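# Move strut channel from top rack arms to bench

## Task

Take the steel strut channel resting on the uppermost arms of the wall rack and set it down on the work bench. Then open the gripper and back the robot away from it. The channel must stay on the bench by itself, without the robot holding or propping it. The robot must not tip over or end up leaning.

## Robot and tools

ROBOT. A wheeled base with a vertical column, a head that tilts, and two six-joint arms (left, right), each ending in a two-finger gripper. Folded, as at the start, it measures 0.73 m long, 0.62 m wide and 1.88 m tall; its front sits 0.40 m ahead of the column. The base drives forward/back and turns in place only; it cannot slide sideways.

FRAMES. Base frame: origin on the floor between the drive wheels, under the column; x forward, y left, z up. left_hand and right_hand are reported in this frame as the point where the fingers meet (fingertips 8 mm further). In a hand's own frame, z runs along the fingers (quat_wxyz maps (0,0,1) onto that direction) and y runs across the opening. The odometry frame is the base frame as it was at scene start.

execute_actions. Argument "actions" holds zero or one action; an empty list only returns state and images. One action may contain:
- "base": exactly one relative move, counted from the base's last reported position. {"translate_m": d}: straight drive, metres, forward positive, -3 to 3. {"rotate_rad": d}: in-place turn, radians, counter-clockwise (left) positive, -3.2 to 3.2.
- "joints": a single dictionary covering both arms and the head, keyed by joint name, each value an absolute target. head_tilt_rad -0.61 to 1.308 (positive looks down). For each arm (left_ / right_ prefix): joint1_rad -2.879 to 2.879, joint2_rad 0 to 3.141, joint3_rad 0 to 3.019, joint4_rad -1.692 to 1.57, joint5_rad -1.57 to 1.57 (positive swings the hand to the robot's right), joint6_rad -2.094 to 2.094 (hand roll, clockwise seen from behind positive), gripper_m 0 to 0.093 metres of fingertip gap (0 = closed). Done tolerances: head 0.03, joints 1–6 0.045, 0.14, 0.09, 0.055, 0.03, 0.035, gripper 0.003.
- "speeds": caps for this action only: translate_m 0.05–0.8 m/s, rotate_rad 0.1–1 rad/s (defaults are the maxima). A base move needing over 8.667 s is rejected; no action runs past 15 s.
"cameras": list from cam_head_left, cam_head_right, cam_left_wrist, cam_right_wrist, nav_camera, all; omitted/null/all gives every camera, [] gives none. Any unknown key, camera name or out-of-range number rejects the whole call with no motion. Joints left out of an action may keep pushing toward earlier targets.

Other tools: wait {"seconds": 0–10} returns state and images while nothing new is commanded. zoom_image {"camera", "region": [x0,y0,x1,y1]} in pixels of that camera's latest full image, top-left origin, at most 504x504. read_manual {"section": "licences"} only returns licence text. finished_scene {"scene": n} closes the scene irreversibly and reports success.

ARM GEOMETRY. With joint1 at -1.57 (left) or 1.57 (right) and joints 5, 6 at 0, the arm works in a vertical plane facing forward, 0.23 m off centre. Let a = j2 - 0.35, b = 1.05 + j2 - j3, c = b - j4 (c = 1.57 means fingers straight down). Hand point: ahead = 0.12 + 0.39 sin a + 0.38 cos b + 0.25 cos c; up = 1.46 + 0.39 cos a - 0.38 sin b - 0.25 sin c. Example: j2, j3, j4 = 0.93, 0.78, 0.14 gives 0.60 m ahead, 1.21 m up. Reality usually sits up to ~5 cm lower and nearer the column (~12 cm under heavy or extended load); trust the reported hand position (±1–3 cm). Empty reach about 1 m from the shoulder, lowest about 0.47 m up; the floor is unreachable.

LOADS. Fingers down, one arm handles roughly: 3.2 kg at 0.4 m ahead, 0.65–1.2 m up; 2 kg out to 0.6 m; 1 kg out to 0.8 m at 0.9–1.2 m up. A gripper holds about 2–6 kg. Heavy loads with fingers flatter than ~1.2 rad below horizontal sag and report time_out/off_target. A steel channel may need both hands.

GRIPPER. Fingers 7 cm long; outer width is opening +1 cm at tips, +5 cm at base; body 10 x 7 cm; wrist camera sticks out 11 cm on one side. To grip, command an opening smaller than the part; off_target is then expected. Reported opening staying ≥0.002 m above target means something is held.

FRICTION. Changes under ~0.03 rad (0.08 for joints 2, 3) may not move anything despite done. For gentle contact, step about 0.05 rad per call from your last target.

RESULT LINES. base_status/joint_status: done, off_target (resting short, may still push), contact_stop (base wheel stalled; back off 0.05 m before retrying or turning), time_out (blocked arm keeps pushing toward a clipped target), not_followed after "joint command not followed" (safety check near the other arm/body/obstacle; back the first-moved joints ≥0.05 rad or move the other arm), limit_stop_at_motor_heat. on_its_own lists uncommanded behaviour; "held at" is a target. To relieve a pushing arm, resend its reported positions (a held load then sags ~1 cm/kg). motor_effort covers only left_wheel and right_wheel (bracket = peak). wheel_motors_off = 1 after ~3 s of hard base pushing shuts both wheels off for 2 s. base_odometry counts wheel turns; if turned_by_wheels and turned_by_imu disagree by >4% and ≥0.05 rad, the base slipped or hit something. base_tilt in degrees (forward, right); a forward drop of 0.5° during a move means leaning back: reverse 0.05 m. Table tops 0.30–1.20 m high can slide over the base housing and hit the column. Motor temperatures listed per arm; MOTOR HOT from 85 °C, fault at 100 °C drops that arm.

CAMERAS. Head cameras 1.47–1.58 m up, looking about head_tilt_rad below level. Wrist cameras sit 0.10 m behind the fingertips, angled 0.62 rad toward the hand's +x; with fingers down and arm forward they look down and back toward the robot; closed tips at picture centre. nav_camera is at the base front, 0.23 m up, looking forward.

AVOID: dropping or slamming the channel, hard pushes on rack or bench, arms colliding or pressing each other (can end the run), overheating by long loaded holds, tipping the robot. Loose objects may get briefly nudged.

Each tool is called after "Request:" as name(argument=value, ...) on one line, values as JSON.

## Session

Request:
execute_actions(actions=[])

Scene clock: 0.00 s.
Motor temperatures (°C, as the motors report them): left_arm=[24 22 24 22 22 21] | right_arm=[22 25 24 23 24 23]
base_odometry: x=+0.000 y=+0.000 heading=+0.000 (m, m, rad; odometry frame)
turned_by_wheels: +0.000 (rad since the last result)
turned_by_imu: +0.000 (rad since the last result)
base_tilt: forward=-0.7 right=+0.4 (deg)
base_status: not commanded
joint_positions: head_tilt_rad=+0.876 left_joint1_rad=-1.553 left_joint2_rad=+0.899 left_joint3_rad=+0.395 left_joint4_rad=-0.906 left_joint5_rad=-0.030 left_joint6_rad=+0.023 left_gripper_m=+0.095 right_joint1_rad=+1.557 right_joint2_rad=+0.853 right_joint3_rad=+0.404 right_joint4_rad=-0.984 right_joint5_rad=+0.037 right_joint6_rad=-0.061 right_gripper_m=+0.094
joint_status: not commanded
wheel_motors_off: 0
motor_effort: left_wheel=+2 right_wheel=+5 (%)
left_hand: x=+0.1429 y=+0.2336 z=+1.2467 quat_wxyz=(+0.429, -0.010, -0.903, -0.014) (m; base frame)
right_hand: x=+0.1449 y=-0.2346 z=+1.2611 quat_wxyz=(+0.440, +0.030, -0.898, +0.007) (m; base frame)
pictures: cam_head_left, cam_head_right, cam_left_wrist, cam_right_wrist, nav_camera
Images, in order (width x height): cam_head_left 504x504, cam_head_right 504x504, cam_left_wrist 504x504, cam_right_wrist 504x504, nav_camera 504x504.

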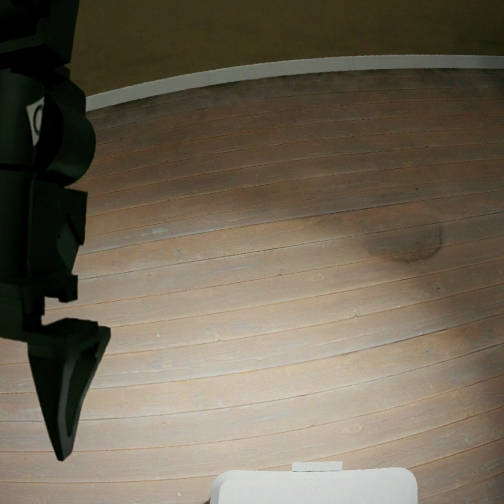

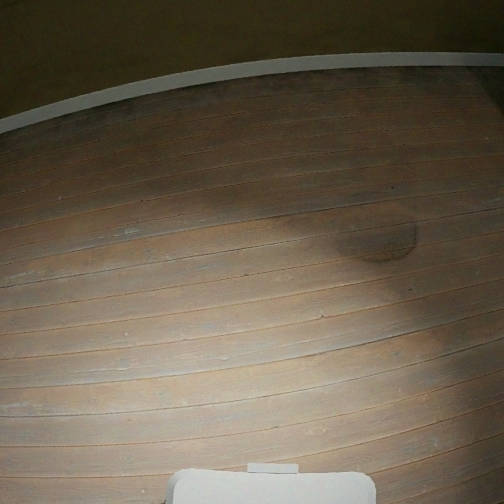

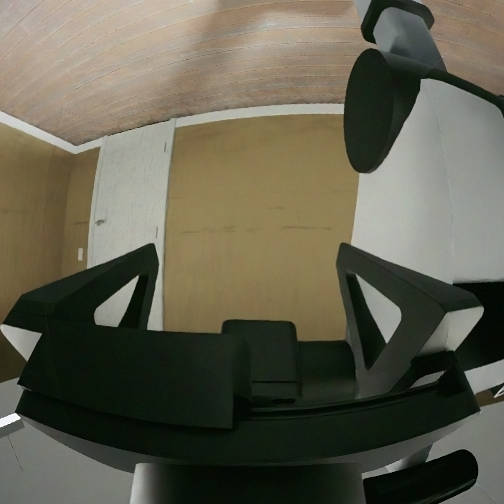

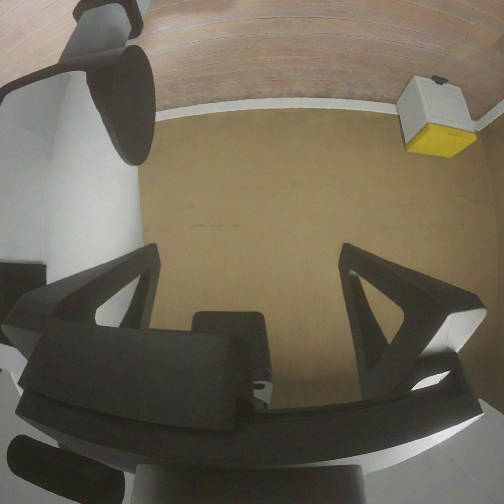

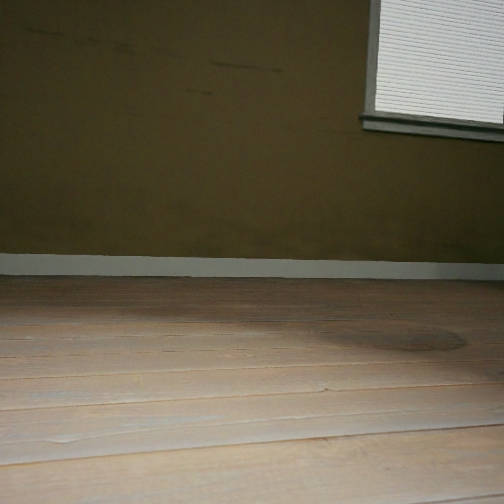

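Request:
execute_actions(actions=[{"base":{"rotate_rad":-1.3},"joints":{"head_tilt_rad":0.3}}], cameras=["cam_head_left","nav_camera","cam_left_wrist","cam_right_wrist"])

Scene clock: 5.27 s.
Motor temperatures (°C, as the motors report them): left_arm=[24 22 24 22 22 21] | right_arm=[22 25 24 23 24 23]
base_odometry: x=+0.000 y=+0.000 heading=-1.299 (m, m, rad; odometry frame)
turned_by_wheels: -1.299 (rad since the last result)
turned_by_imu: -1.289 (rad since the last result)
base_tilt: forward=-0.6 right=+0.2 (deg)
base_status: done
joint_positions: head_tilt_rad=+0.319 left_joint1_rad=-1.553 left_joint2_rad=+0.899 left_joint3_rad=+0.395 left_joint4_rad=-0.906 left_joint5_rad=-0.030 left_joint6_rad=+0.023 left_gripper_m=+0.095 right_joint1_rad=+1.557 right_joint2_rad=+0.853 right_joint3_rad=+0.404 right_joint4_rad=-0.984 right_joint5_rad=+0.037 right_joint6_rad=-0.061 right_gripper_m=+0.094
joint_status: all done
wheel_motors_off: 0
motor_effort: left_wheel=+4(48) right_wheel=-3(59) (%)
left_hand: x=+0.1427 y=+0.2335 z=+1.2467 quat_wxyz=(+0.429, -0.010, -0.903, -0.014) (m; base frame)
right_hand: x=+0.1449 y=-0.2346 z=+1.2611 quat_wxyz=(+0.440, +0.030, -0.898, +0.007) (m; base frame)
pictures: cam_head_left, cam_left_wrist, cam_right_wrist, nav_camera
Images, in order (width x height): cam_head_left 504x504, cam_left_wrist 504x504, cam_right_wrist 504x504, nav_camera 504x504.

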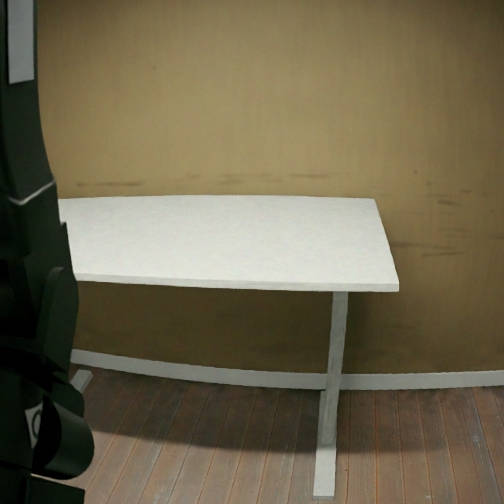

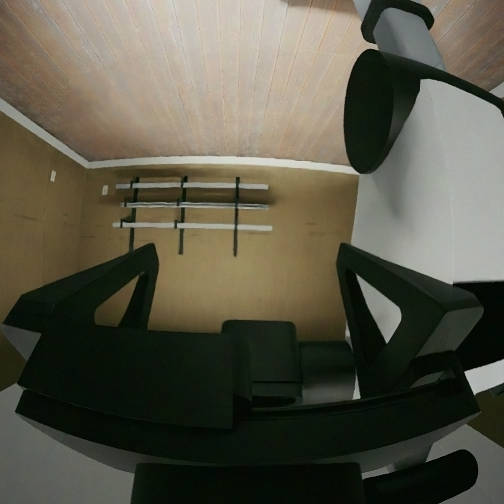

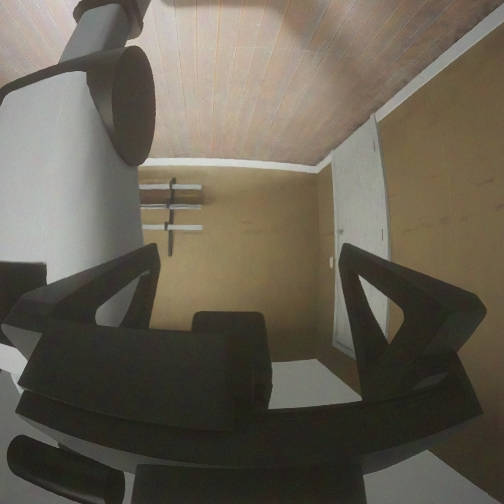

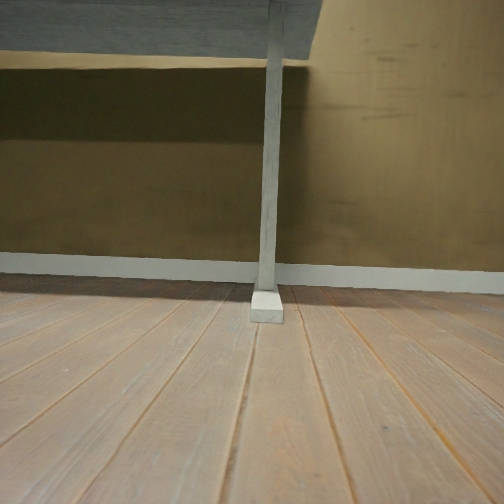

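Request:
execute_actions(actions=[{"base":{"rotate_rad":2.3}}], cameras=["nav_camera"])

Request:
execute_actions(actions=[{"base":{"translate_m":1.05}}], cameras=[])

Request:
execute_actions(actions=[{"base":{"rotate_rad":0.81}}], cameras=["cam_head_left","cam_head_right","nav_camera"])

Scene clock: 13.60 s.
Motor temperatures (°C, as the motors report them): left_arm=[24 22 24 22 22 21] | right_arm=[22 25 24 23 24 23]
base_odometry: x=+0.000 y=+0.000 heading=+1.000 (m, m, rad; odometry frame)
turned_by_wheels: +2.299 (rad since the last result)
turned_by_imu: +2.279 (rad since the last result)
base_tilt: forward=-0.7 right=+0.3 (deg)
base_status: done
joint_positions: head_tilt_rad=+0.319 left_joint1_rad=-1.553 left_joint2_rad=+0.899 left_joint3_rad=+0.395 left_joint4_rad=-0.906 left_joint5_rad=-0.030 left_joint6_rad=+0.023 left_gripper_m=+0.095 right_joint1_rad=+1.557 right_joint2_rad=+0.853 right_joint3_rad=+0.404 right_joint4_rad=-0.984 right_joint5_rad=+0.037 right_joint6_rad=-0.061 right_gripper_m=+0.094
joint_status: not commanded
wheel_motors_off: 0
motor_effort: left_wheel=-4(37) right_wheel=+4(43) (%)
left_hand: x=+0.1427 y=+0.2335 z=+1.2467 quat_wxyz=(+0.429, -0.010, -0.903, -0.014) (m; base frame)
right_hand: x=+0.1449 y=-0.2346 z=+1.2611 quat_wxyz=(+0.440, +0.030, -0.898, +0.007) (m; base frame)
pictures: nav_camera
Images, in order (width x height): nav_camera 504x504.

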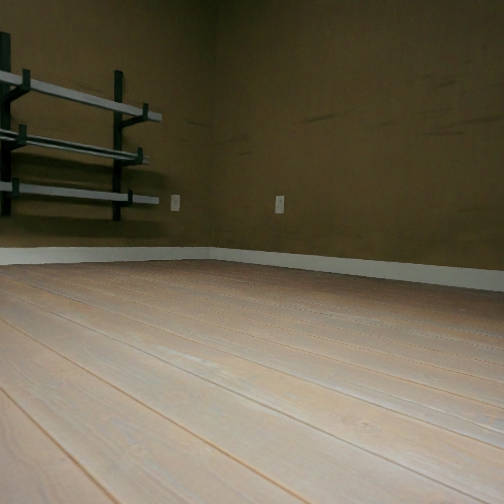

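Scene clock: 16.90 s.
Motor temperatures (°C, as the motors report them): left_arm=[24 22 24 22 22 21] | right_arm=[22 25 24 23 24 23]
base_odometry: x=+0.567 y=+0.884 heading=+1.000 (m, m, rad; odometry frame)
turned_by_wheels: +0.000 (rad since the last result)
turned_by_imu: +0.001 (rad since the last result)
base_tilt: forward=-0.6 right=+0.4 (deg)
base_status: done
joint_positions: head_tilt_rad=+0.319 left_joint1_rad=-1.553 left_joint2_rad=+0.899 left_joint3_rad=+0.397 left_joint4_rad=-0.906 left_joint5_rad=-0.030 left_joint6_rad=+0.023 left_gripper_m=+0.095 right_joint1_rad=+1.557 right_joint2_rad=+0.853 right_joint3_rad=+0.406 right_joint4_rad=-0.984 right_joint5_rad=+0.037 right_joint6_rad=-0.061 right_gripper_m=+0.094
joint_status: not commanded
wheel_motors_off: 0
motor_effort: left_wheel=+0(67) right_wheel=+0(70) (%)
left_hand: x=+0.1437 y=+0.2336 z=+1.2464 quat_wxyz=(+0.429, -0.010, -0.903, -0.014) (m; base frame)
right_hand: x=+0.1461 y=-0.2346 z=+1.2607 quat_wxyz=(+0.439, +0.030, -0.898, +0.007) (m; base frame)
pictures: none
No camera images: the call's "cameras" was empty. Leave "cameras" out to get every camera's image.

Scene clock: 19.17 s.
Motor temperatures (°C, as the motors report them): left_arm=[24 22 24 22 22 21] | right_arm=[22 25 24 23 24 23]
base_odometry: x=+0.567 y=+0.884 heading=+1.809 (m, m, rad; odometry frame)
turned_by_wheels: +0.809 (rad since the last result)
turned_by_imu: +0.799 (rad since the last result)
base_tilt: forward=-0.7 right=+0.3 (deg)
base_status: done
joint_positions: head_tilt_rad=+0.319 left_joint1_rad=-1.553 left_joint2_rad=+0.899 left_joint3_rad=+0.397 left_joint4_rad=-0.906 left_joint5_rad=-0.030 left_joint6_rad=+0.023 left_gripper_m=+0.095 right_joint1_rad=+1.557 right_joint2_rad=+0.853 right_joint3_rad=+0.406 right_joint4_rad=-0.984 right_joint5_rad=+0.037 right_joint6_rad=-0.061 right_gripper_m=+0.094
joint_status: not commanded
wheel_motors_off: 0
motor_effort: left_wheel=-2(58) right_wheel=+4(55) (%)
left_hand: x=+0.1437 y=+0.2336 z=+1.2464 quat_wxyz=(+0.429, -0.010, -0.903, -0.014) (m; base frame)
right_hand: x=+0.1461 y=-0.2346 z=+1.2607 quat_wxyz=(+0.439, +0.030, -0.898, +0.007) (m; base frame)
pictures: cam_head_left, cam_head_right, nav_camera
Images, in order (width x height): cam_head_left 504x504, cam_head_right 504x504, nav_camera 504x504.

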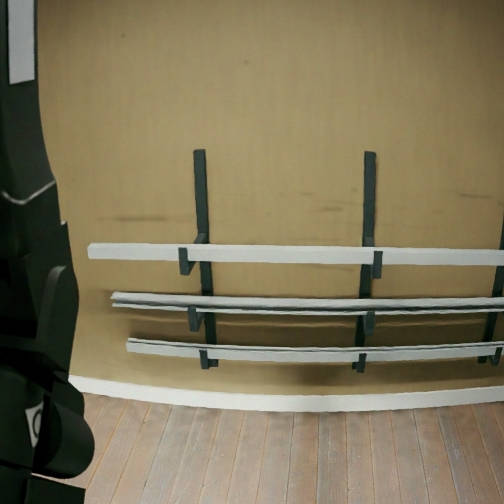

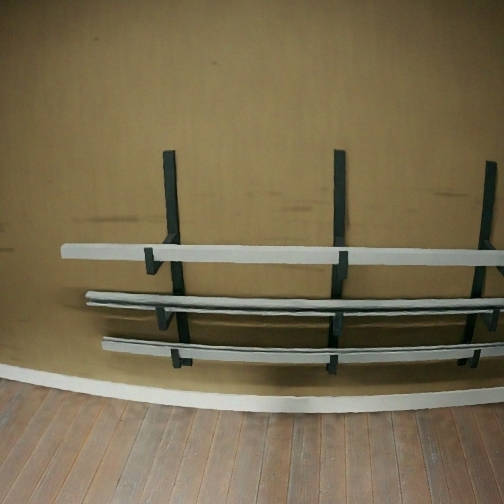

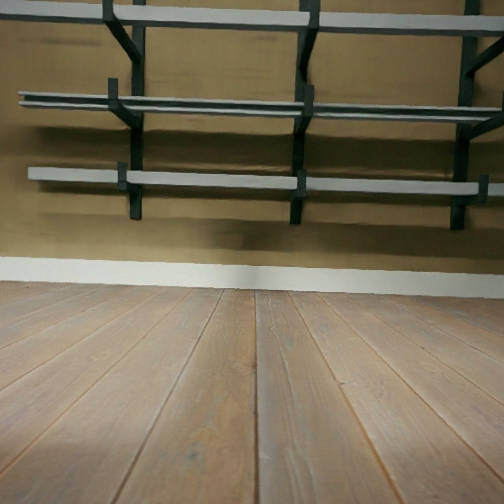

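Request:
execute_actions(actions=[{"base":{"rotate_rad":-0.14},"joints":{"head_tilt_rad":0.7,"left_joint1_rad":-1.57,"left_joint2_rad":1.2,"left_joint3_rad":0.87,"left_joint4_rad":-0.17,"left_joint5_rad":0,"left_joint6_rad":-1.57,"right_joint1_rad":1.57,"right_joint2_rad":1.2,"right_joint3_rad":0.87,"right_joint4_rad":-0.17,"right_joint5_rad":0,"right_joint6_rad":1.57}}], cameras=[])

Request:
execute_actions(actions=[{"base":{"translate_m":0.8}}], cameras=[])

Request:
execute_actions(actions=[{"base":{"rotate_rad":0.14}}])

Scene clock: 31.30 s.
Motor temperatures (°C, as the motors report them): left_arm=[24 22 24 22 22 21] | right_arm=[22 25 24 23 24 23]
base_odometry: x=+0.567 y=+0.884 heading=+1.670 (m, m, rad; odometry frame)
turned_by_wheels: -0.139 (rad since the last result)
turned_by_imu: -0.140 (rad since the last result)
base_tilt: forward=-0.7 right=+0.3 (deg)
base_status: done
joint_positions: head_tilt_rad=+0.703 left_joint1_rad=-1.564 left_joint2_rad=+1.204 left_joint3_rad=+0.876 left_joint4_rad=-0.179 left_joint5_rad=-0.002 left_joint6_rad=-1.560 left_gripper_m=+0.095 right_joint1_rad=+1.562 right_joint2_rad=+1.201 right_joint3_rad=+0.877 right_joint4_rad=-0.182 right_joint5_rad=+0.003 right_joint6_rad=+1.556 right_gripper_m=+0.094
joint_status: all done
wheel_motors_off: 0
motor_effort: left_wheel=+4(26) right_wheel=-4(27) (%)
left_hand: x=+0.4928 y=+0.2285 z=+1.0871 quat_wxyz=(-0.009, +0.704, -0.710, +0.003) (m; base frame)
right_hand: x=+0.4945 y=-0.2304 z=+1.0886 quat_wxyz=(-0.010, -0.703, -0.711, -0.003) (m; base frame)
pictures: none
No camera images: the call's "cameras" was empty. Leave "cameras" out to get every camera's image.

Scene clock: 34.17 s.
Motor temperatures (°C, as the motors report them): left_arm=[24 22 24 22 22 21] | right_arm=[22 25 24 23 24 23]
base_odometry: x=+0.487 y=+1.680 heading=+1.671 (m, m, rad; odometry frame)
turned_by_wheels: +0.001 (rad since the last result)
turned_by_imu: +0.001 (rad since the last result)
base_tilt: forward=-0.7 right=+0.3 (deg)
base_status: done
joint_positions: head_tilt_rad=+0.703 left_joint1_rad=-1.564 left_joint2_rad=+1.204 left_joint3_rad=+0.872 left_joint4_rad=-0.177 left_joint5_rad=-0.002 left_joint6_rad=-1.560 left_gripper_m=+0.095 right_joint1_rad=+1.562 right_joint2_rad=+1.201 right_joint3_rad=+0.872 right_joint4_rad=-0.180 right_joint5_rad=+0.003 right_joint6_rad=+1.556 right_gripper_m=+0.094
joint_status: not commanded
wheel_motors_off: 0
motor_effort: left_wheel=+1(69) right_wheel=-1(60) (%)
left_hand: x=+0.4912 y=+0.2285 z=+1.0871 quat_wxyz=(-0.008, +0.704, -0.710, +0.002) (m; base frame)
right_hand: x=+0.4915 y=-0.2303 z=+1.0883 quat_wxyz=(-0.009, -0.703, -0.711, -0.002) (m; base frame)
pictures: none
No camera images: the call's "cameras" was empty. Leave "cameras" out to get every camera's image.

Scene clock: 35.33 s.
Motor temperatures (°C, as the motors report them): left_arm=[24 22 24 22 22 21] | right_arm=[22 25 24 23 24 23]
base_odometry: x=+0.487 y=+1.680 heading=+1.809 (m, m, rad; odometry frame)
turned_by_wheels: +0.138 (rad since the last result)
turned_by_imu: +0.135 (rad since the last result)
base_tilt: forward=-0.6 right=+0.3 (deg)
base_status: done
joint_positions: head_tilt_rad=+0.703 left_joint1_rad=-1.566 left_joint2_rad=+1.204 left_joint3_rad=+0.872 left_joint4_rad=-0.177 left_joint5_rad=-0.002 left_joint6_rad=-1.560 left_gripper_m=+0.095 right_joint1_rad=+1.565 right_joint2_rad=+1.201 right_joint3_rad=+0.872 right_joint4_rad=-0.180 right_joint5_rad=+0.003 right_joint6_rad=+1.556 right_gripper_m=+0.094
joint_status: not commanded
wheel_motors_off: 0
motor_effort: left_wheel=-2(59) right_wheel=+0(50) (%)
left_hand: x=+0.4912 y=+0.2275 z=+1.0871 quat_wxyz=(-0.007, +0.704, -0.710, +0.003) (m; base frame)
right_hand: x=+0.4915 y=-0.2289 z=+1.0882 quat_wxyz=(-0.008, -0.703, -0.711, -0.002) (m; base frame)
pictures: cam_head_left, cam_head_right, cam_left_wrist, cam_right_wrist, nav_camera
Images, in order (width x height): cam_head_left 504x504, cam_head_right 504x504, cam_left_wrist 504x504, cam_right_wrist 504x504, nav_camera 504x504.

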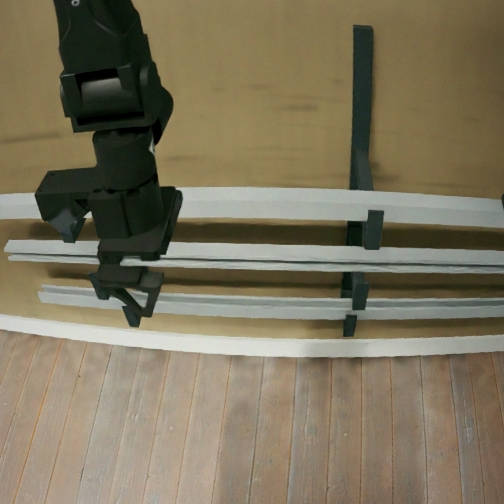

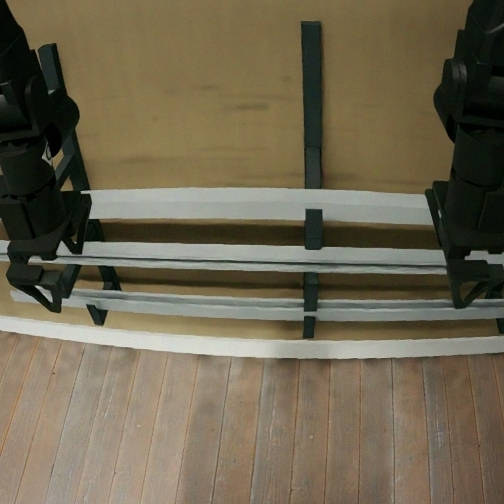

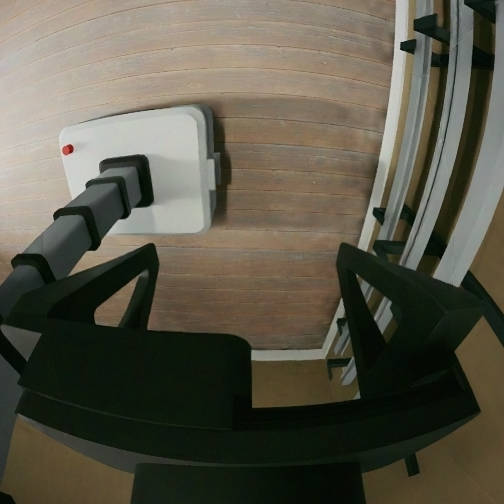

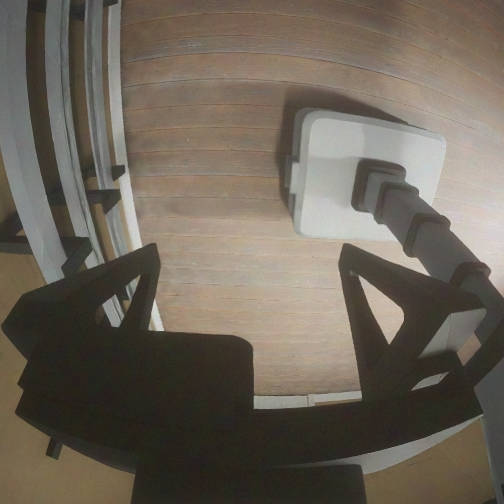

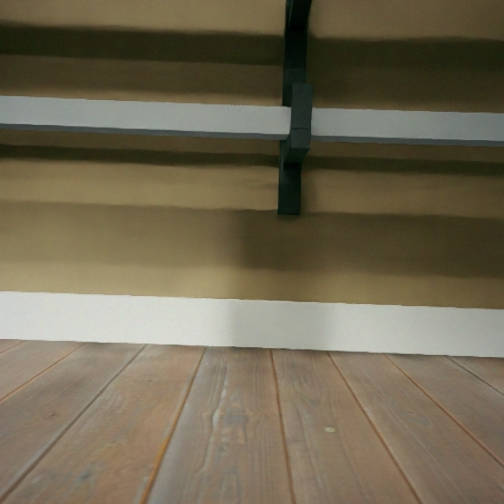

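Request:
execute_actions(actions=[{"base":{"translate_m":0.33},"joints":{"head_tilt_rad":0.9}}], cameras=["cam_head_right","cam_left_wrist","cam_right_wrist"])

Scene clock: 40.10 s.
Motor temperatures (°C, as the motors report them): left_arm=[24 22 24 22 22 21] | right_arm=[22 26 24 23 24 23]
base_odometry: x=+0.409 y=+2.001 heading=+1.810 (m, m, rad; odometry frame)
turned_by_wheels: +0.001 (rad since the last result)
turned_by_imu: +0.000 (rad since the last result)
base_tilt: forward=-0.7 right=+0.2 (deg)
base_status: done
joint_positions: head_tilt_rad=+0.902 left_joint1_rad=-1.566 left_joint2_rad=+1.203 left_joint3_rad=+0.872 left_joint4_rad=-0.177 left_joint5_rad=-0.002 left_joint6_rad=-1.560 left_gripper_m=+0.095 right_joint1_rad=+1.565 right_joint2_rad=+1.201 right_joint3_rad=+0.872 right_joint4_rad=-0.180 right_joint5_rad=+0.003 right_joint6_rad=+1.556 right_gripper_m=+0.094
joint_status: all done
wheel_motors_off: 0
motor_effort: left_wheel=+1(71) right_wheel=-2(49) (%)
left_hand: x=+0.4916 y=+0.2275 z=+1.0873 quat_wxyz=(-0.008, +0.704, -0.710, +0.003) (m; base frame)
right_hand: x=+0.4918 y=-0.2289 z=+1.0883 quat_wxyz=(-0.008, -0.703, -0.711, -0.002) (m; base frame)
pictures: cam_head_right, cam_left_wrist, cam_right_wrist
Images, in order (width x height): cam_head_right 504x504, cam_left_wrist 504x504, cam_right_wrist 504x504.

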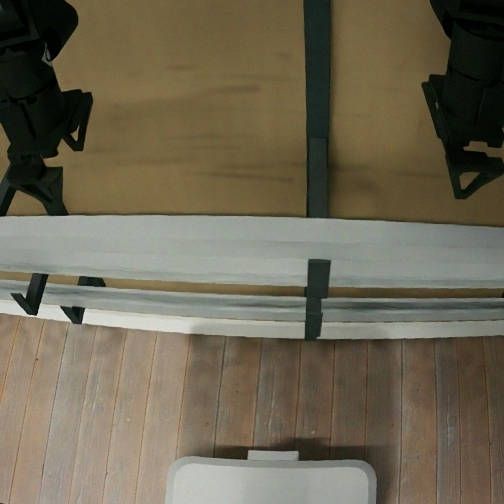

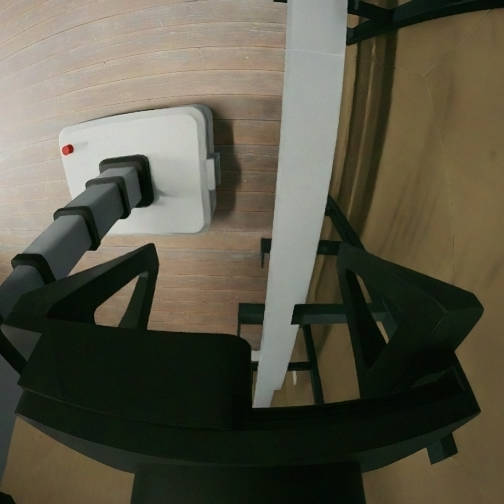

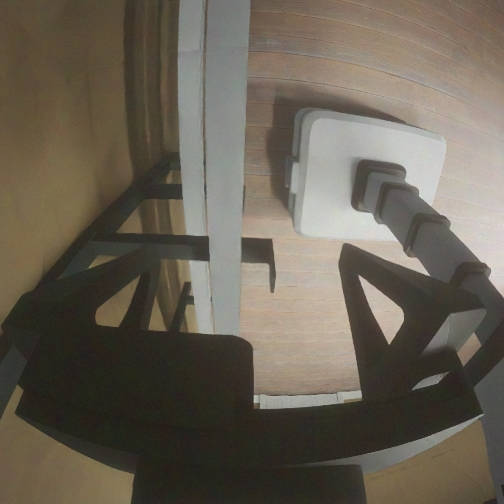

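Request:
execute_actions(actions=[{"base":{"rotate_rad":-0.07}}], cameras=[])

Request:
execute_actions(actions=[{"base":{"translate_m":0.08},"joints":{"left_joint2_rad":1.47,"left_joint3_rad":0.9,"left_joint4_rad":0.06,"right_joint2_rad":1.47,"right_joint3_rad":0.9,"right_joint4_rad":0.06}}], cameras=["cam_left_wrist","cam_right_wrist"])

Scene clock: 47.23 s.
Motor temperatures (°C, as the motors report them): left_arm=[24 22 24 22 22 21] | right_arm=[22 26 24 23 24 23]
base_odometry: x=+0.409 y=+2.001 heading=+1.742 (m, m, rad; odometry frame)
turned_by_wheels: -0.067 (rad since the last result)
turned_by_imu: -0.069 (rad since the last result)
base_tilt: forward=-0.7 right=+0.2 (deg)
base_status: done
joint_positions: head_tilt_rad=+0.902 left_joint1_rad=-1.568 left_joint2_rad=+1.203 left_joint3_rad=+0.872 left_joint4_rad=-0.177 left_joint5_rad=-0.002 left_joint6_rad=-1.560 left_gripper_m=+0.095 right_joint1_rad=+1.566 right_joint2_rad=+1.201 right_joint3_rad=+0.872 right_joint4_rad=-0.180 right_joint5_rad=+0.002 right_joint6_rad=+1.556 right_gripper_m=+0.094
joint_status: not commanded
wheel_motors_off: 0
motor_effort: left_wheel=+0(45) right_wheel=-1(60) (%)
left_hand: x=+0.4916 y=+0.2264 z=+1.0873 quat_wxyz=(-0.007, +0.704, -0.710, +0.004) (m; base frame)
right_hand: x=+0.4918 y=-0.2283 z=+1.0883 quat_wxyz=(-0.008, -0.703, -0.711, -0.003) (m; base frame)
pictures: none
No camera images: the call's "cameras" was empty. Leave "cameras" out to get every camera's image.

Scene clock: 48.53 s.
Motor temperatures (°C, as the motors report them): left_arm=[24 23 24 22 22 21] | right_arm=[22 26 24 23 24 23]
base_odometry: x=+0.395 y=+2.080 heading=+1.741 (m, m, rad; odometry frame)
turned_by_wheels: -0.002 (rad since the last result)
turned_by_imu: -0.002 (rad since the last result)
base_tilt: forward=-0.6 right=+0.3 (deg)
base_status: done
joint_positions: head_tilt_rad=+0.902 left_joint1_rad=-1.568 left_joint2_rad=+1.483 left_joint3_rad=+0.900 left_joint4_rad=+0.051 left_joint5_rad=-0.002 left_joint6_rad=-1.560 left_gripper_m=+0.095 right_joint1_rad=+1.567 right_joint2_rad=+1.483 right_joint3_rad=+0.901 right_joint4_rad=+0.049 right_joint5_rad=+0.002 right_joint6_rad=+1.556 right_gripper_m=+0.094
joint_status: all done
wheel_motors_off: 0
motor_effort: left_wheel=-1(52) right_wheel=+1(81) (%)
left_hand: x=+0.4485 y=+0.2264 z=+0.9910 quat_wxyz=(+0.001, +0.704, -0.710, -0.004) (m; base frame)
right_hand: x=+0.4484 y=-0.2281 z=+0.9907 quat_wxyz=(+0.001, -0.703, -0.712, +0.005) (m; base frame)
pictures: cam_left_wrist, cam_right_wrist
Images, in order (width x height): cam_left_wrist 504x504, cam_right_wrist 504x504.

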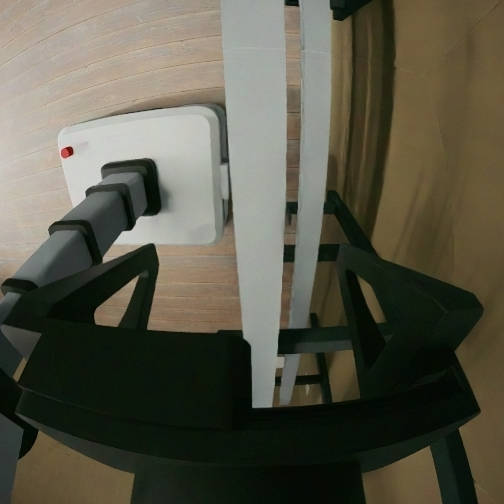

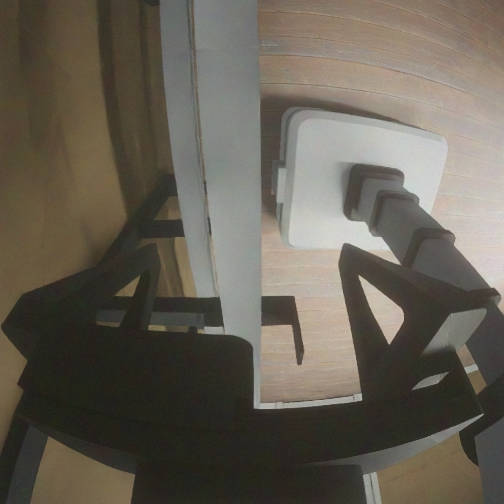

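Request:
execute_actions(actions=[{"joints":{"left_joint2_rad":1.76,"left_joint3_rad":1.14,"left_joint4_rad":0.13,"right_joint2_rad":1.76,"right_joint3_rad":1.15,"right_joint4_rad":0.13}}], cameras=["cam_head_right","cam_left_wrist","cam_right_wrist"])

Scene clock: 54.40 s.
Motor temperatures (°C, as the motors report them): left_arm=[24 23 24 22 22 21] | right_arm=[22 26 24 23 24 23]
base_odometry: x=+0.395 y=+2.080 heading=+1.741 (m, m, rad; odometry frame)
turned_by_wheels: +0.000 (rad since the last result)
turned_by_imu: -0.001 (rad since the last result)
base_tilt: forward=-0.6 right=+0.1 (deg)
base_status: not commanded
joint_positions: head_tilt_rad=+0.902 left_joint1_rad=-1.568 left_joint2_rad=+1.693 left_joint3_rad=+1.143 left_joint4_rad=+0.128 left_joint5_rad=-0.001 left_joint6_rad=-1.561 left_gripper_m=+0.094 right_joint1_rad=+1.567 right_joint2_rad=+1.689 right_joint3_rad=+1.149 right_joint4_rad=+0.125 right_joint5_rad=+0.002 right_joint6_rad=+1.558 right_gripper_m=+0.094
joint_status: all done
wheel_motors_off: 0
motor_effort: left_wheel=-3(6) right_wheel=+4(10) (%)
left_hand: x=+0.5140 y=+0.2265 z=+0.9153 quat_wxyz=(-0.037, +0.703, -0.709, +0.035) (m; base frame)
right_hand: x=+0.5191 y=-0.2284 z=+0.9168 quat_wxyz=(-0.041, -0.702, -0.710, -0.036) (m; base frame)
pictures: cam_head_right, cam_left_wrist, cam_right_wrist
Images, in order (width x height): cam_head_right 504x504, cam_left_wrist 504x504, cam_right_wrist 504x504.

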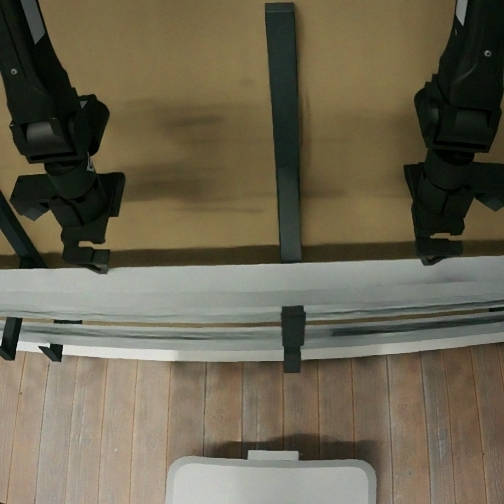

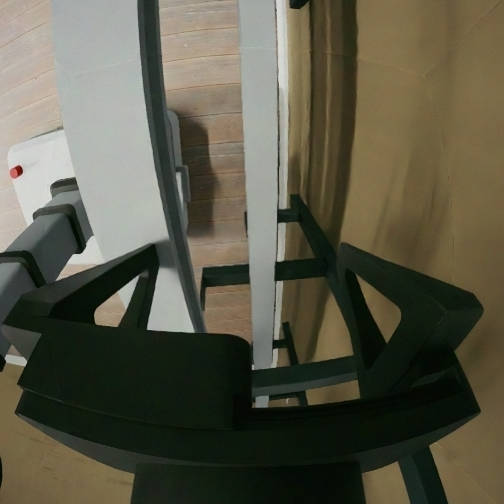

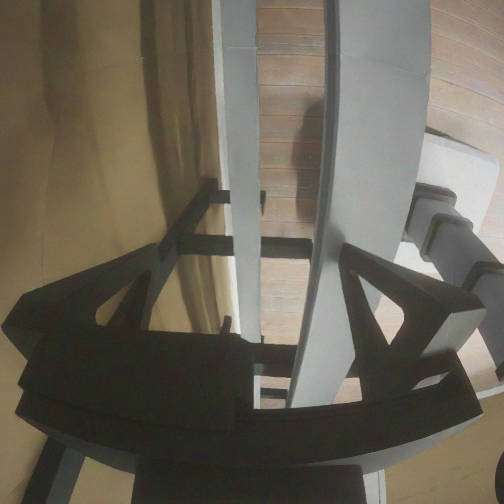

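Path swung out; redo in small steps.

Request:
execute_actions(actions=[{"joints":{"left_joint2_rad":1.6,"right_joint2_rad":1.6}}], cameras=[])

Request:
execute_actions(actions=[{"joints":{"left_joint3_rad":1.02,"right_joint3_rad":1.02}}], cameras=[])

Request:
execute_actions(actions=[{"joints":{"left_joint2_rad":1.66,"left_joint3_rad":1.04,"right_joint2_rad":1.66,"right_joint3_rad":1.04}}], cameras=["cam_left_wrist","cam_right_wrist"])

Scene clock: 60.63 s.
Motor temperatures (°C, as the motors report them): left_arm=[24 23 24 22 22 21] | right_arm=[22 26 24 23 24 23]
base_odometry: x=+0.395 y=+2.080 heading=+1.741 (m, m, rad; odometry frame)
turned_by_wheels: +0.000 (rad since the last result)
turned_by_imu: -0.001 (rad since the last result)
base_tilt: forward=-0.8 right=+0.3 (deg)
base_status: not commanded
joint_positions: head_tilt_rad=+0.902 left_joint1_rad=-1.568 left_joint2_rad=+1.594 left_joint3_rad=+1.142 left_joint4_rad=+0.128 left_joint5_rad=-0.001 left_joint6_rad=-1.561 left_gripper_m=+0.094 right_joint1_rad=+1.567 right_joint2_rad=+1.597 right_joint3_rad=+1.150 right_joint4_rad=+0.125 right_joint5_rad=+0.002 right_joint6_rad=+1.558 right_gripper_m=+0.094
joint_status: all done
wheel_motors_off: 0
motor_effort: left_wheel=-3(3) right_wheel=+4(4) (%)
left_hand: x=+0.5648 y=+0.2265 z=+0.9563 quat_wxyz=(-0.072, +0.701, -0.707, +0.069) (m; base frame)
right_hand: x=+0.5679 y=-0.2284 z=+0.9556 quat_wxyz=(-0.074, -0.699, -0.708, -0.069) (m; base frame)
pictures: none
No camera images: the call's "cameras" was empty. Leave "cameras" out to get every camera's image.

Scene clock: 61.57 s.
Motor temperatures (°C, as the motors report them): left_arm=[24 23 24 22 22 21] | right_arm=[22 26 24 23 24 23]
base_odometry: x=+0.395 y=+2.080 heading=+1.741 (m, m, rad; odometry frame)
turned_by_wheels: +0.000 (rad since the last result)
turned_by_imu: +0.000 (rad since the last result)
base_tilt: forward=-0.7 right=+0.4 (deg)
base_status: not commanded
joint_positions: head_tilt_rad=+0.902 left_joint1_rad=-1.568 left_joint2_rad=+1.599 left_joint3_rad=+1.016 left_joint4_rad=+0.128 left_joint5_rad=-0.001 left_joint6_rad=-1.561 left_gripper_m=+0.094 right_joint1_rad=+1.567 right_joint2_rad=+1.599 right_joint3_rad=+1.016 right_joint4_rad=+0.125 right_joint5_rad=+0.002 right_joint6_rad=+1.558 right_gripper_m=+0.094
joint_status: all done
wheel_motors_off: 0
motor_effort: left_wheel=-3(4) right_wheel=+4(5) (%)
left_hand: x=+0.4833 y=+0.2264 z=+0.9499 quat_wxyz=(-0.026, +0.704, -0.710, +0.023) (m; base frame)
right_hand: x=+0.4828 y=-0.2283 z=+0.9500 quat_wxyz=(-0.025, -0.703, -0.711, -0.021) (m; base frame)
pictures: none
No camera images: the call's "cameras" was empty. Leave "cameras" out to get every camera's image.

Scene clock: 62.27 s.
Motor temperatures (°C, as the motors report them): left_arm=[24 23 24 22 22 21] | right_arm=[22 26 24 23 24 23]
base_odometry: x=+0.395 y=+2.080 heading=+1.741 (m, m, rad; odometry frame)
turned_by_wheels: +0.000 (rad since the last result)
turned_by_imu: +0.000 (rad since the last result)
base_tilt: forward=-0.7 right=+0.3 (deg)
base_status: not commanded
joint_positions: head_tilt_rad=+0.902 left_joint1_rad=-1.568 left_joint2_rad=+1.653 left_joint3_rad=+1.043 left_joint4_rad=+0.128 left_joint5_rad=-0.001 left_joint6_rad=-1.561 left_gripper_m=+0.094 right_joint1_rad=+1.567 right_joint2_rad=+1.651 right_joint3_rad=+1.042 right_joint4_rad=+0.125 right_joint5_rad=+0.002 right_joint6_rad=+1.558 right_gripper_m=+0.094
joint_status: all done
wheel_motors_off: 0
motor_effort: left_wheel=-3(4) right_wheel=+4(4) (%)
left_hand: x=+0.4725 y=+0.2265 z=+0.9305 quat_wxyz=(-0.016, +0.704, -0.710, +0.013) (m; base frame)
right_hand: x=+0.4721 y=-0.2283 z=+0.9310 quat_wxyz=(-0.016, -0.703, -0.711, -0.012) (m; base frame)
pictures: cam_left_wrist, cam_right_wrist
Images, in order (width x height): cam_left_wrist 504x504, cam_right_wrist 504x504.

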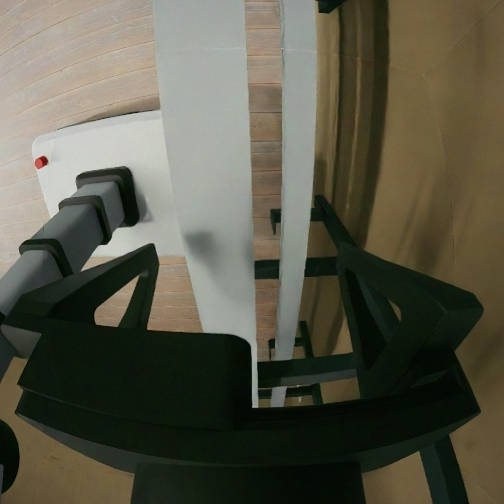

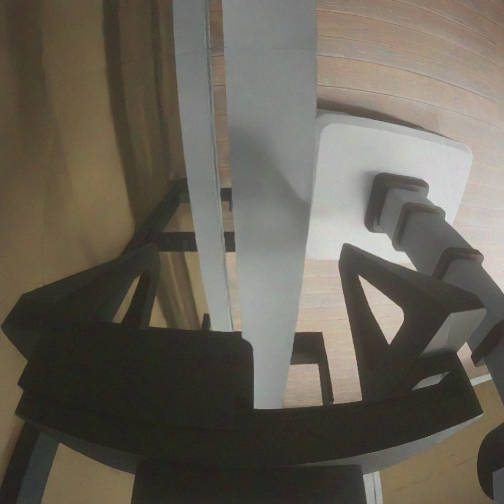

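Request:
execute_actions(actions=[{"joints":{"left_joint2_rad":1.72,"left_joint3_rad":1.06,"right_joint2_rad":1.72,"right_joint3_rad":1.065}}], cameras=[])

Request:
execute_actions(actions=[{"joints":{"left_joint2_rad":1.77,"left_joint3_rad":1.11,"right_joint2_rad":1.77,"right_joint3_rad":1.115}}], cameras=[])

Request:
execute_actions(actions=[{"joints":{"left_joint2_rad":1.82,"left_joint3_rad":1.16,"right_joint2_rad":1.82,"right_joint3_rad":1.165}}], cameras=["cam_left_wrist","cam_right_wrist"])

Scene clock: 68.03 s.
Motor temperatures (°C, as the motors report them): left_arm=[24 23 24 22 22 21] | right_arm=[22 26 24 23 24 23]
base_odometry: x=+0.395 y=+2.080 heading=+1.741 (m, m, rad; odometry frame)
turned_by_wheels: +0.000 (rad since the last result)
turned_by_imu: -0.001 (rad since the last result)
base_tilt: forward=-0.7 right=+0.2 (deg)
base_status: not commanded
joint_positions: head_tilt_rad=+0.902 left_joint1_rad=-1.568 left_joint2_rad=+1.716 left_joint3_rad=+1.063 left_joint4_rad=+0.128 left_joint5_rad=-0.001 left_joint6_rad=-1.561 left_gripper_m=+0.094 right_joint1_rad=+1.567 right_joint2_rad=+1.713 right_joint3_rad=+1.067 right_joint4_rad=+0.125 right_joint5_rad=+0.002 right_joint6_rad=+1.558 right_gripper_m=+0.094
joint_status: all done
wheel_motors_off: 0
motor_effort: left_wheel=-3(4) right_wheel=+5(4) (%)
left_hand: x=+0.4516 y=+0.2265 z=+0.9084 quat_wxyz=(-0.001, +0.704, -0.710, -0.001) (m; base frame)
right_hand: x=+0.4545 y=-0.2283 z=+0.9090 quat_wxyz=(-0.003, -0.703, -0.711, +0.001) (m; base frame)
pictures: none
No camera images: the call's "cameras" was empty. Leave "cameras" out to get every camera's image.

Scene clock: 68.70 s.
Motor temperatures (°C, as the motors report them): left_arm=[24 23 24 22 22 21] | right_arm=[22 26 24 23 24 23]
base_odometry: x=+0.395 y=+2.080 heading=+1.741 (m, m, rad; odometry frame)
turned_by_wheels: +0.000 (rad since the last result)
turned_by_imu: +0.000 (rad since the last result)
base_tilt: forward=-0.7 right=+0.4 (deg)
base_status: not commanded
joint_positions: head_tilt_rad=+0.902 left_joint1_rad=-1.568 left_joint2_rad=+1.758 left_joint3_rad=+1.113 left_joint4_rad=+0.128 left_joint5_rad=-0.001 left_joint6_rad=-1.561 left_gripper_m=+0.094 right_joint1_rad=+1.567 right_joint2_rad=+1.756 right_joint3_rad=+1.117 right_joint4_rad=+0.125 right_joint5_rad=+0.002 right_joint6_rad=+1.558 right_gripper_m=+0.094
joint_status: all done
wheel_motors_off: 0
motor_effort: left_wheel=-2(3) right_wheel=+4(5) (%)
left_hand: x=+0.4591 y=+0.2265 z=+0.8921 quat_wxyz=(-0.004, +0.704, -0.710, +0.001) (m; base frame)
right_hand: x=+0.4618 y=-0.2284 z=+0.8924 quat_wxyz=(-0.005, -0.703, -0.711, -0.001) (m; base frame)
pictures: none
No camera images: the call's "cameras" was empty. Leave "cameras" out to get every camera's image.

Scene clock: 69.37 s.
Motor temperatures (°C, as the motors report them): left_arm=[24 23 24 22 22 21] | right_arm=[22 26 24 23 24 23]
base_odometry: x=+0.395 y=+2.080 heading=+1.741 (m, m, rad; odometry frame)
turned_by_wheels: +0.000 (rad since the last result)
turned_by_imu: +0.000 (rad since the last result)
base_tilt: forward=-0.8 right=+0.2 (deg)
base_status: not commanded
joint_positions: head_tilt_rad=+0.902 left_joint1_rad=-1.568 left_joint2_rad=+1.810 left_joint3_rad=+1.163 left_joint4_rad=+0.128 left_joint5_rad=-0.001 left_joint6_rad=-1.561 left_gripper_m=+0.094 right_joint1_rad=+1.567 right_joint2_rad=+1.809 right_joint3_rad=+1.167 right_joint4_rad=+0.125 right_joint5_rad=+0.002 right_joint6_rad=+1.558 right_gripper_m=+0.094
joint_status: all done
wheel_motors_off: 0
motor_effort: left_wheel=-2(3) right_wheel=+4(5) (%)
left_hand: x=+0.4603 y=+0.2266 z=+0.8724 quat_wxyz=(-0.003, +0.704, -0.710, +0.000) (m; base frame)
right_hand: x=+0.4628 y=-0.2285 z=+0.8726 quat_wxyz=(-0.004, -0.703, -0.711, +0.000) (m; base frame)
pictures: cam_left_wrist, cam_right_wrist
Images, in order (width x height): cam_left_wrist 504x504, cam_right_wrist 504x504.

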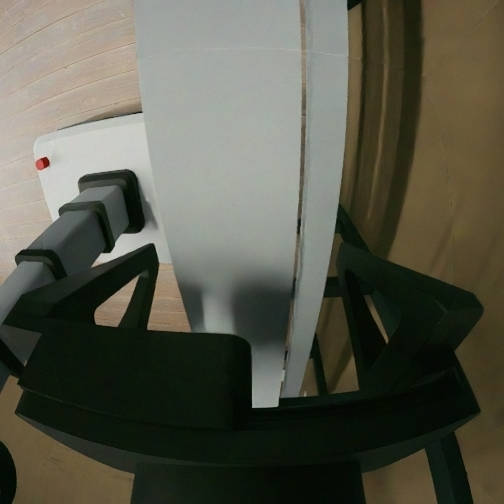

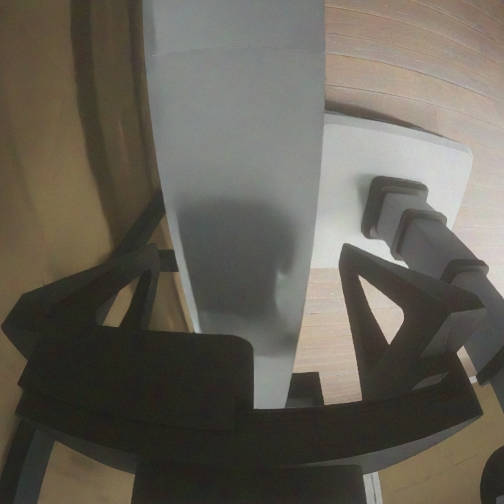

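Request:
execute_actions(actions=[{"joints":{"left_gripper_m":0,"right_gripper_m":0}}], cameras=[])

Request:
execute_actions(actions=[{"joints":{"left_joint2_rad":1.7,"left_joint3_rad":1.11,"right_joint2_rad":1.7,"right_joint3_rad":1.115}}], cameras=[])

Request:
execute_actions(actions=[{"joints":{"left_joint2_rad":1.58,"left_joint3_rad":1.03,"right_joint2_rad":1.58,"right_joint3_rad":1.03,"left_joint4_rad":0.07,"right_joint4_rad":0.07}}], cameras=[])

Request:
execute_actions(actions=[{"joints":{"left_joint2_rad":1.4,"left_joint3_rad":0.92,"right_joint2_rad":1.4,"right_joint3_rad":0.92,"left_joint4_rad":-0.02,"right_joint4_rad":-0.02}}], cameras=[])

Request:
execute_actions(actions=[{"joints":{"left_joint2_rad":1.15,"left_joint3_rad":0.78,"right_joint2_rad":1.15,"right_joint3_rad":0.78,"left_joint4_rad":-0.13,"right_joint4_rad":-0.13}}], cameras=["cam_head_right","cam_left_wrist"])

Scene clock: 80.97 s.
Motor temperatures (°C, as the motors report them): left_arm=[24 23 24 22 22 21] | right_arm=[22 26 24 23 24 23]
base_odometry: x=+0.395 y=+2.080 heading=+1.741 (m, m, rad; odometry frame)
turned_by_wheels: +0.000 (rad since the last result)
turned_by_imu: -0.001 (rad since the last result)
base_tilt: forward=-0.6 right=+0.3 (deg)
base_status: not commanded
joint_positions: head_tilt_rad=+0.902 left_joint1_rad=-1.568 left_joint2_rad=+1.812 left_joint3_rad=+1.158 left_joint4_rad=+0.130 left_joint5_rad=-0.001 left_joint6_rad=-1.576 left_gripper_m=+0.041 right_joint1_rad=+1.567 right_joint2_rad=+1.809 right_joint3_rad=+1.167 right_joint4_rad=+0.124 right_joint5_rad=+0.002 right_joint6_rad=+1.548 right_gripper_m=+0.040
joint_status: left_gripper_m off_target (ended at +0.041, target +0.000); right_gripper_m off_target (ended at +0.040, target +0.000)
wheel_motors_off: 0
motor_effort: left_wheel=-2(2) right_wheel=+4(4) (%)
left_hand: x=+0.4567 y=+0.2265 z=+0.8718 quat_wxyz=(-0.001, +0.709, -0.705, -0.001) (m; base frame)
right_hand: x=+0.4625 y=-0.2284 z=+0.8725 quat_wxyz=(-0.004, -0.700, -0.714, +0.000) (m; base frame)
pictures: none
No camera images: the call's "cameras" was empty. Leave "cameras" out to get every camera's image.

Scene clock: 81.80 s.
Motor temperatures (°C, as the motors report them): left_arm=[24 23 24 22 22 21] | right_arm=[22 26 24 23 24 23]
base_odometry: x=+0.395 y=+2.080 heading=+1.741 (m, m, rad; odometry frame)
turned_by_wheels: +0.000 (rad since the last result)
turned_by_imu: +0.000 (rad since the last result)
base_tilt: forward=-0.6 right=+0.3 (deg)
base_status: not commanded
joint_positions: head_tilt_rad=+0.902 left_joint1_rad=-1.568 left_joint2_rad=+1.807 left_joint3_rad=+1.142 left_joint4_rad=+0.138 left_joint5_rad=-0.001 left_joint6_rad=-1.566 left_gripper_m=+0.041 right_joint1_rad=+1.567 right_joint2_rad=+1.805 right_joint3_rad=+1.142 right_joint4_rad=+0.126 right_joint5_rad=+0.002 right_joint6_rad=+1.561 right_gripper_m=+0.040
joint_status: all done
wheel_motors_off: 0
motor_effort: left_wheel=-4(2) right_wheel=+3(5) (%)
left_hand: x=+0.4516 y=+0.2265 z=+0.8743 quat_wxyz=(+0.000, +0.706, -0.708, -0.002) (m; base frame)
right_hand: x=+0.4498 y=-0.2284 z=+0.8752 quat_wxyz=(+0.003, -0.704, -0.710, +0.007) (m; base frame)
pictures: none
No camera images: the call's "cameras" was empty. Leave "cameras" out to get every camera's image.

Scene clock: 82.83 s.
Motor temperatures (°C, as the motors report them): left_arm=[24 23 24 22 22 21] | right_arm=[22 26 24 23 24 23]
base_odometry: x=+0.395 y=+2.080 heading=+1.741 (m, m, rad; odometry frame)
turned_by_wheels: +0.000 (rad since the last result)
turned_by_imu: +0.000 (rad since the last result)
base_tilt: forward=-0.7 right=+0.2 (deg)
base_status: not commanded
joint_positions: head_tilt_rad=+0.902 left_joint1_rad=-1.568 left_joint2_rad=+1.705 left_joint3_rad=+1.062 left_joint4_rad=+0.091 left_joint5_rad=+0.007 left_joint6_rad=-1.571 left_gripper_m=+0.041 right_joint1_rad=+1.567 right_joint2_rad=+1.655 right_joint3_rad=+1.032 right_joint4_rad=+0.066 right_joint5_rad=+0.010 right_joint6_rad=+1.550 right_gripper_m=+0.040
joint_status: all done
wheel_motors_off: 0
motor_effort: left_wheel=-2(4) right_wheel=+4(5) (%)
left_hand: x=+0.4474 y=+0.2250 z=+0.9120 quat_wxyz=(+0.012, +0.708, -0.706, -0.008) (m; base frame)
right_hand: x=+0.4495 y=-0.2296 z=+0.9302 quat_wxyz=(+0.007, -0.700, -0.714, +0.016) (m; base frame)
pictures: none
No camera images: the call's "cameras" was empty. Leave "cameras" out to get every camera's image.

Scene clock: 84.00 s.
Motor temperatures (°C, as the motors report them): left_arm=[24 23 24 22 22 21] | right_arm=[22 26 24 23 24 23]
base_odometry: x=+0.395 y=+2.080 heading=+1.741 (m, m, rad; odometry frame)
turned_by_wheels: +0.000 (rad since the last result)
turned_by_imu: +0.000 (rad since the last result)
base_tilt: forward=-0.7 right=+0.3 (deg)
base_status: not commanded
joint_positions: head_tilt_rad=+0.902 left_joint1_rad=-1.568 left_joint2_rad=+1.515 left_joint3_rad=+0.946 left_joint4_rad=+0.002 left_joint5_rad=+0.002 left_joint6_rad=-1.567 left_gripper_m=+0.041 right_joint1_rad=+1.567 right_joint2_rad=+1.474 right_joint3_rad=+0.924 right_joint4_rad=-0.027 right_joint5_rad=+0.006 right_joint6_rad=+1.556 right_gripper_m=+0.040
joint_status: all done
wheel_motors_off: 0
motor_effort: left_wheel=-3(3) right_wheel=+4(6) (%)
left_hand: x=+0.4502 y=+0.2257 z=+0.9796 quat_wxyz=(+0.015, +0.706, -0.708, -0.015) (m; base frame)
right_hand: x=+0.4483 y=-0.2287 z=+0.9938 quat_wxyz=(+0.016, -0.702, -0.711, +0.022) (m; base frame)
pictures: none
No camera images: the call's "cameras" was empty. Leave "cameras" out to get every camera's image.

Scene clock: 85.37 s.
Motor temperatures (°C, as the motors report them): left_arm=[24 23 24 22 22 21] | right_arm=[22 27 24 23 24 23]
base_odometry: x=+0.395 y=+2.080 heading=+1.741 (m, m, rad; odometry frame)
turned_by_wheels: +0.000 (rad since the last result)
turned_by_imu: +0.000 (rad since the last result)
base_tilt: forward=-0.7 right=+0.2 (deg)
base_status: not commanded
joint_positions: head_tilt_rad=+0.902 left_joint1_rad=-1.568 left_joint2_rad=+1.259 left_joint3_rad=+0.791 left_joint4_rad=-0.105 left_joint5_rad=+0.000 left_joint6_rad=-1.566 left_gripper_m=+0.041 right_joint1_rad=+1.567 right_joint2_rad=+1.221 right_joint3_rad=+0.777 right_joint4_rad=-0.135 right_joint5_rad=+0.005 right_joint6_rad=+1.558 right_gripper_m=+0.040
joint_status: all done
wheel_motors_off: 0
motor_effort: left_wheel=-2(5) right_wheel=+4(7) (%)
left_hand: x=+0.4371 y=+0.2258 z=+1.0645 quat_wxyz=(+0.017, +0.706, -0.708, -0.018) (m; base frame)
right_hand: x=+0.4357 y=-0.2283 z=+1.0767 quat_wxyz=(+0.017, -0.703, -0.711, +0.023) (m; base frame)
pictures: cam_head_right, cam_left_wrist
Images, in order (width x height): cam_head_right 504x504, cam_left_wrist 504x504.

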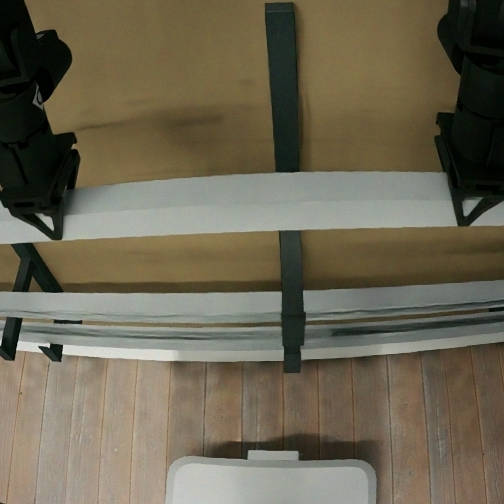

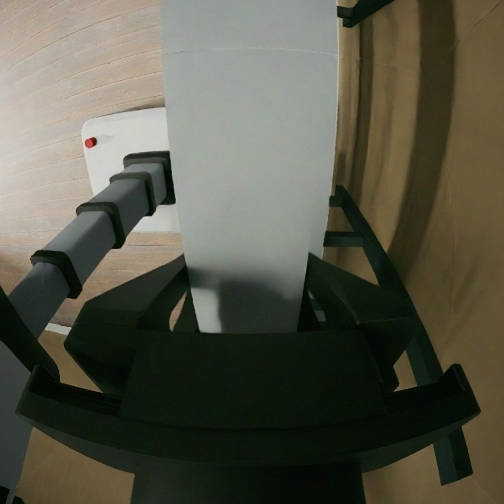

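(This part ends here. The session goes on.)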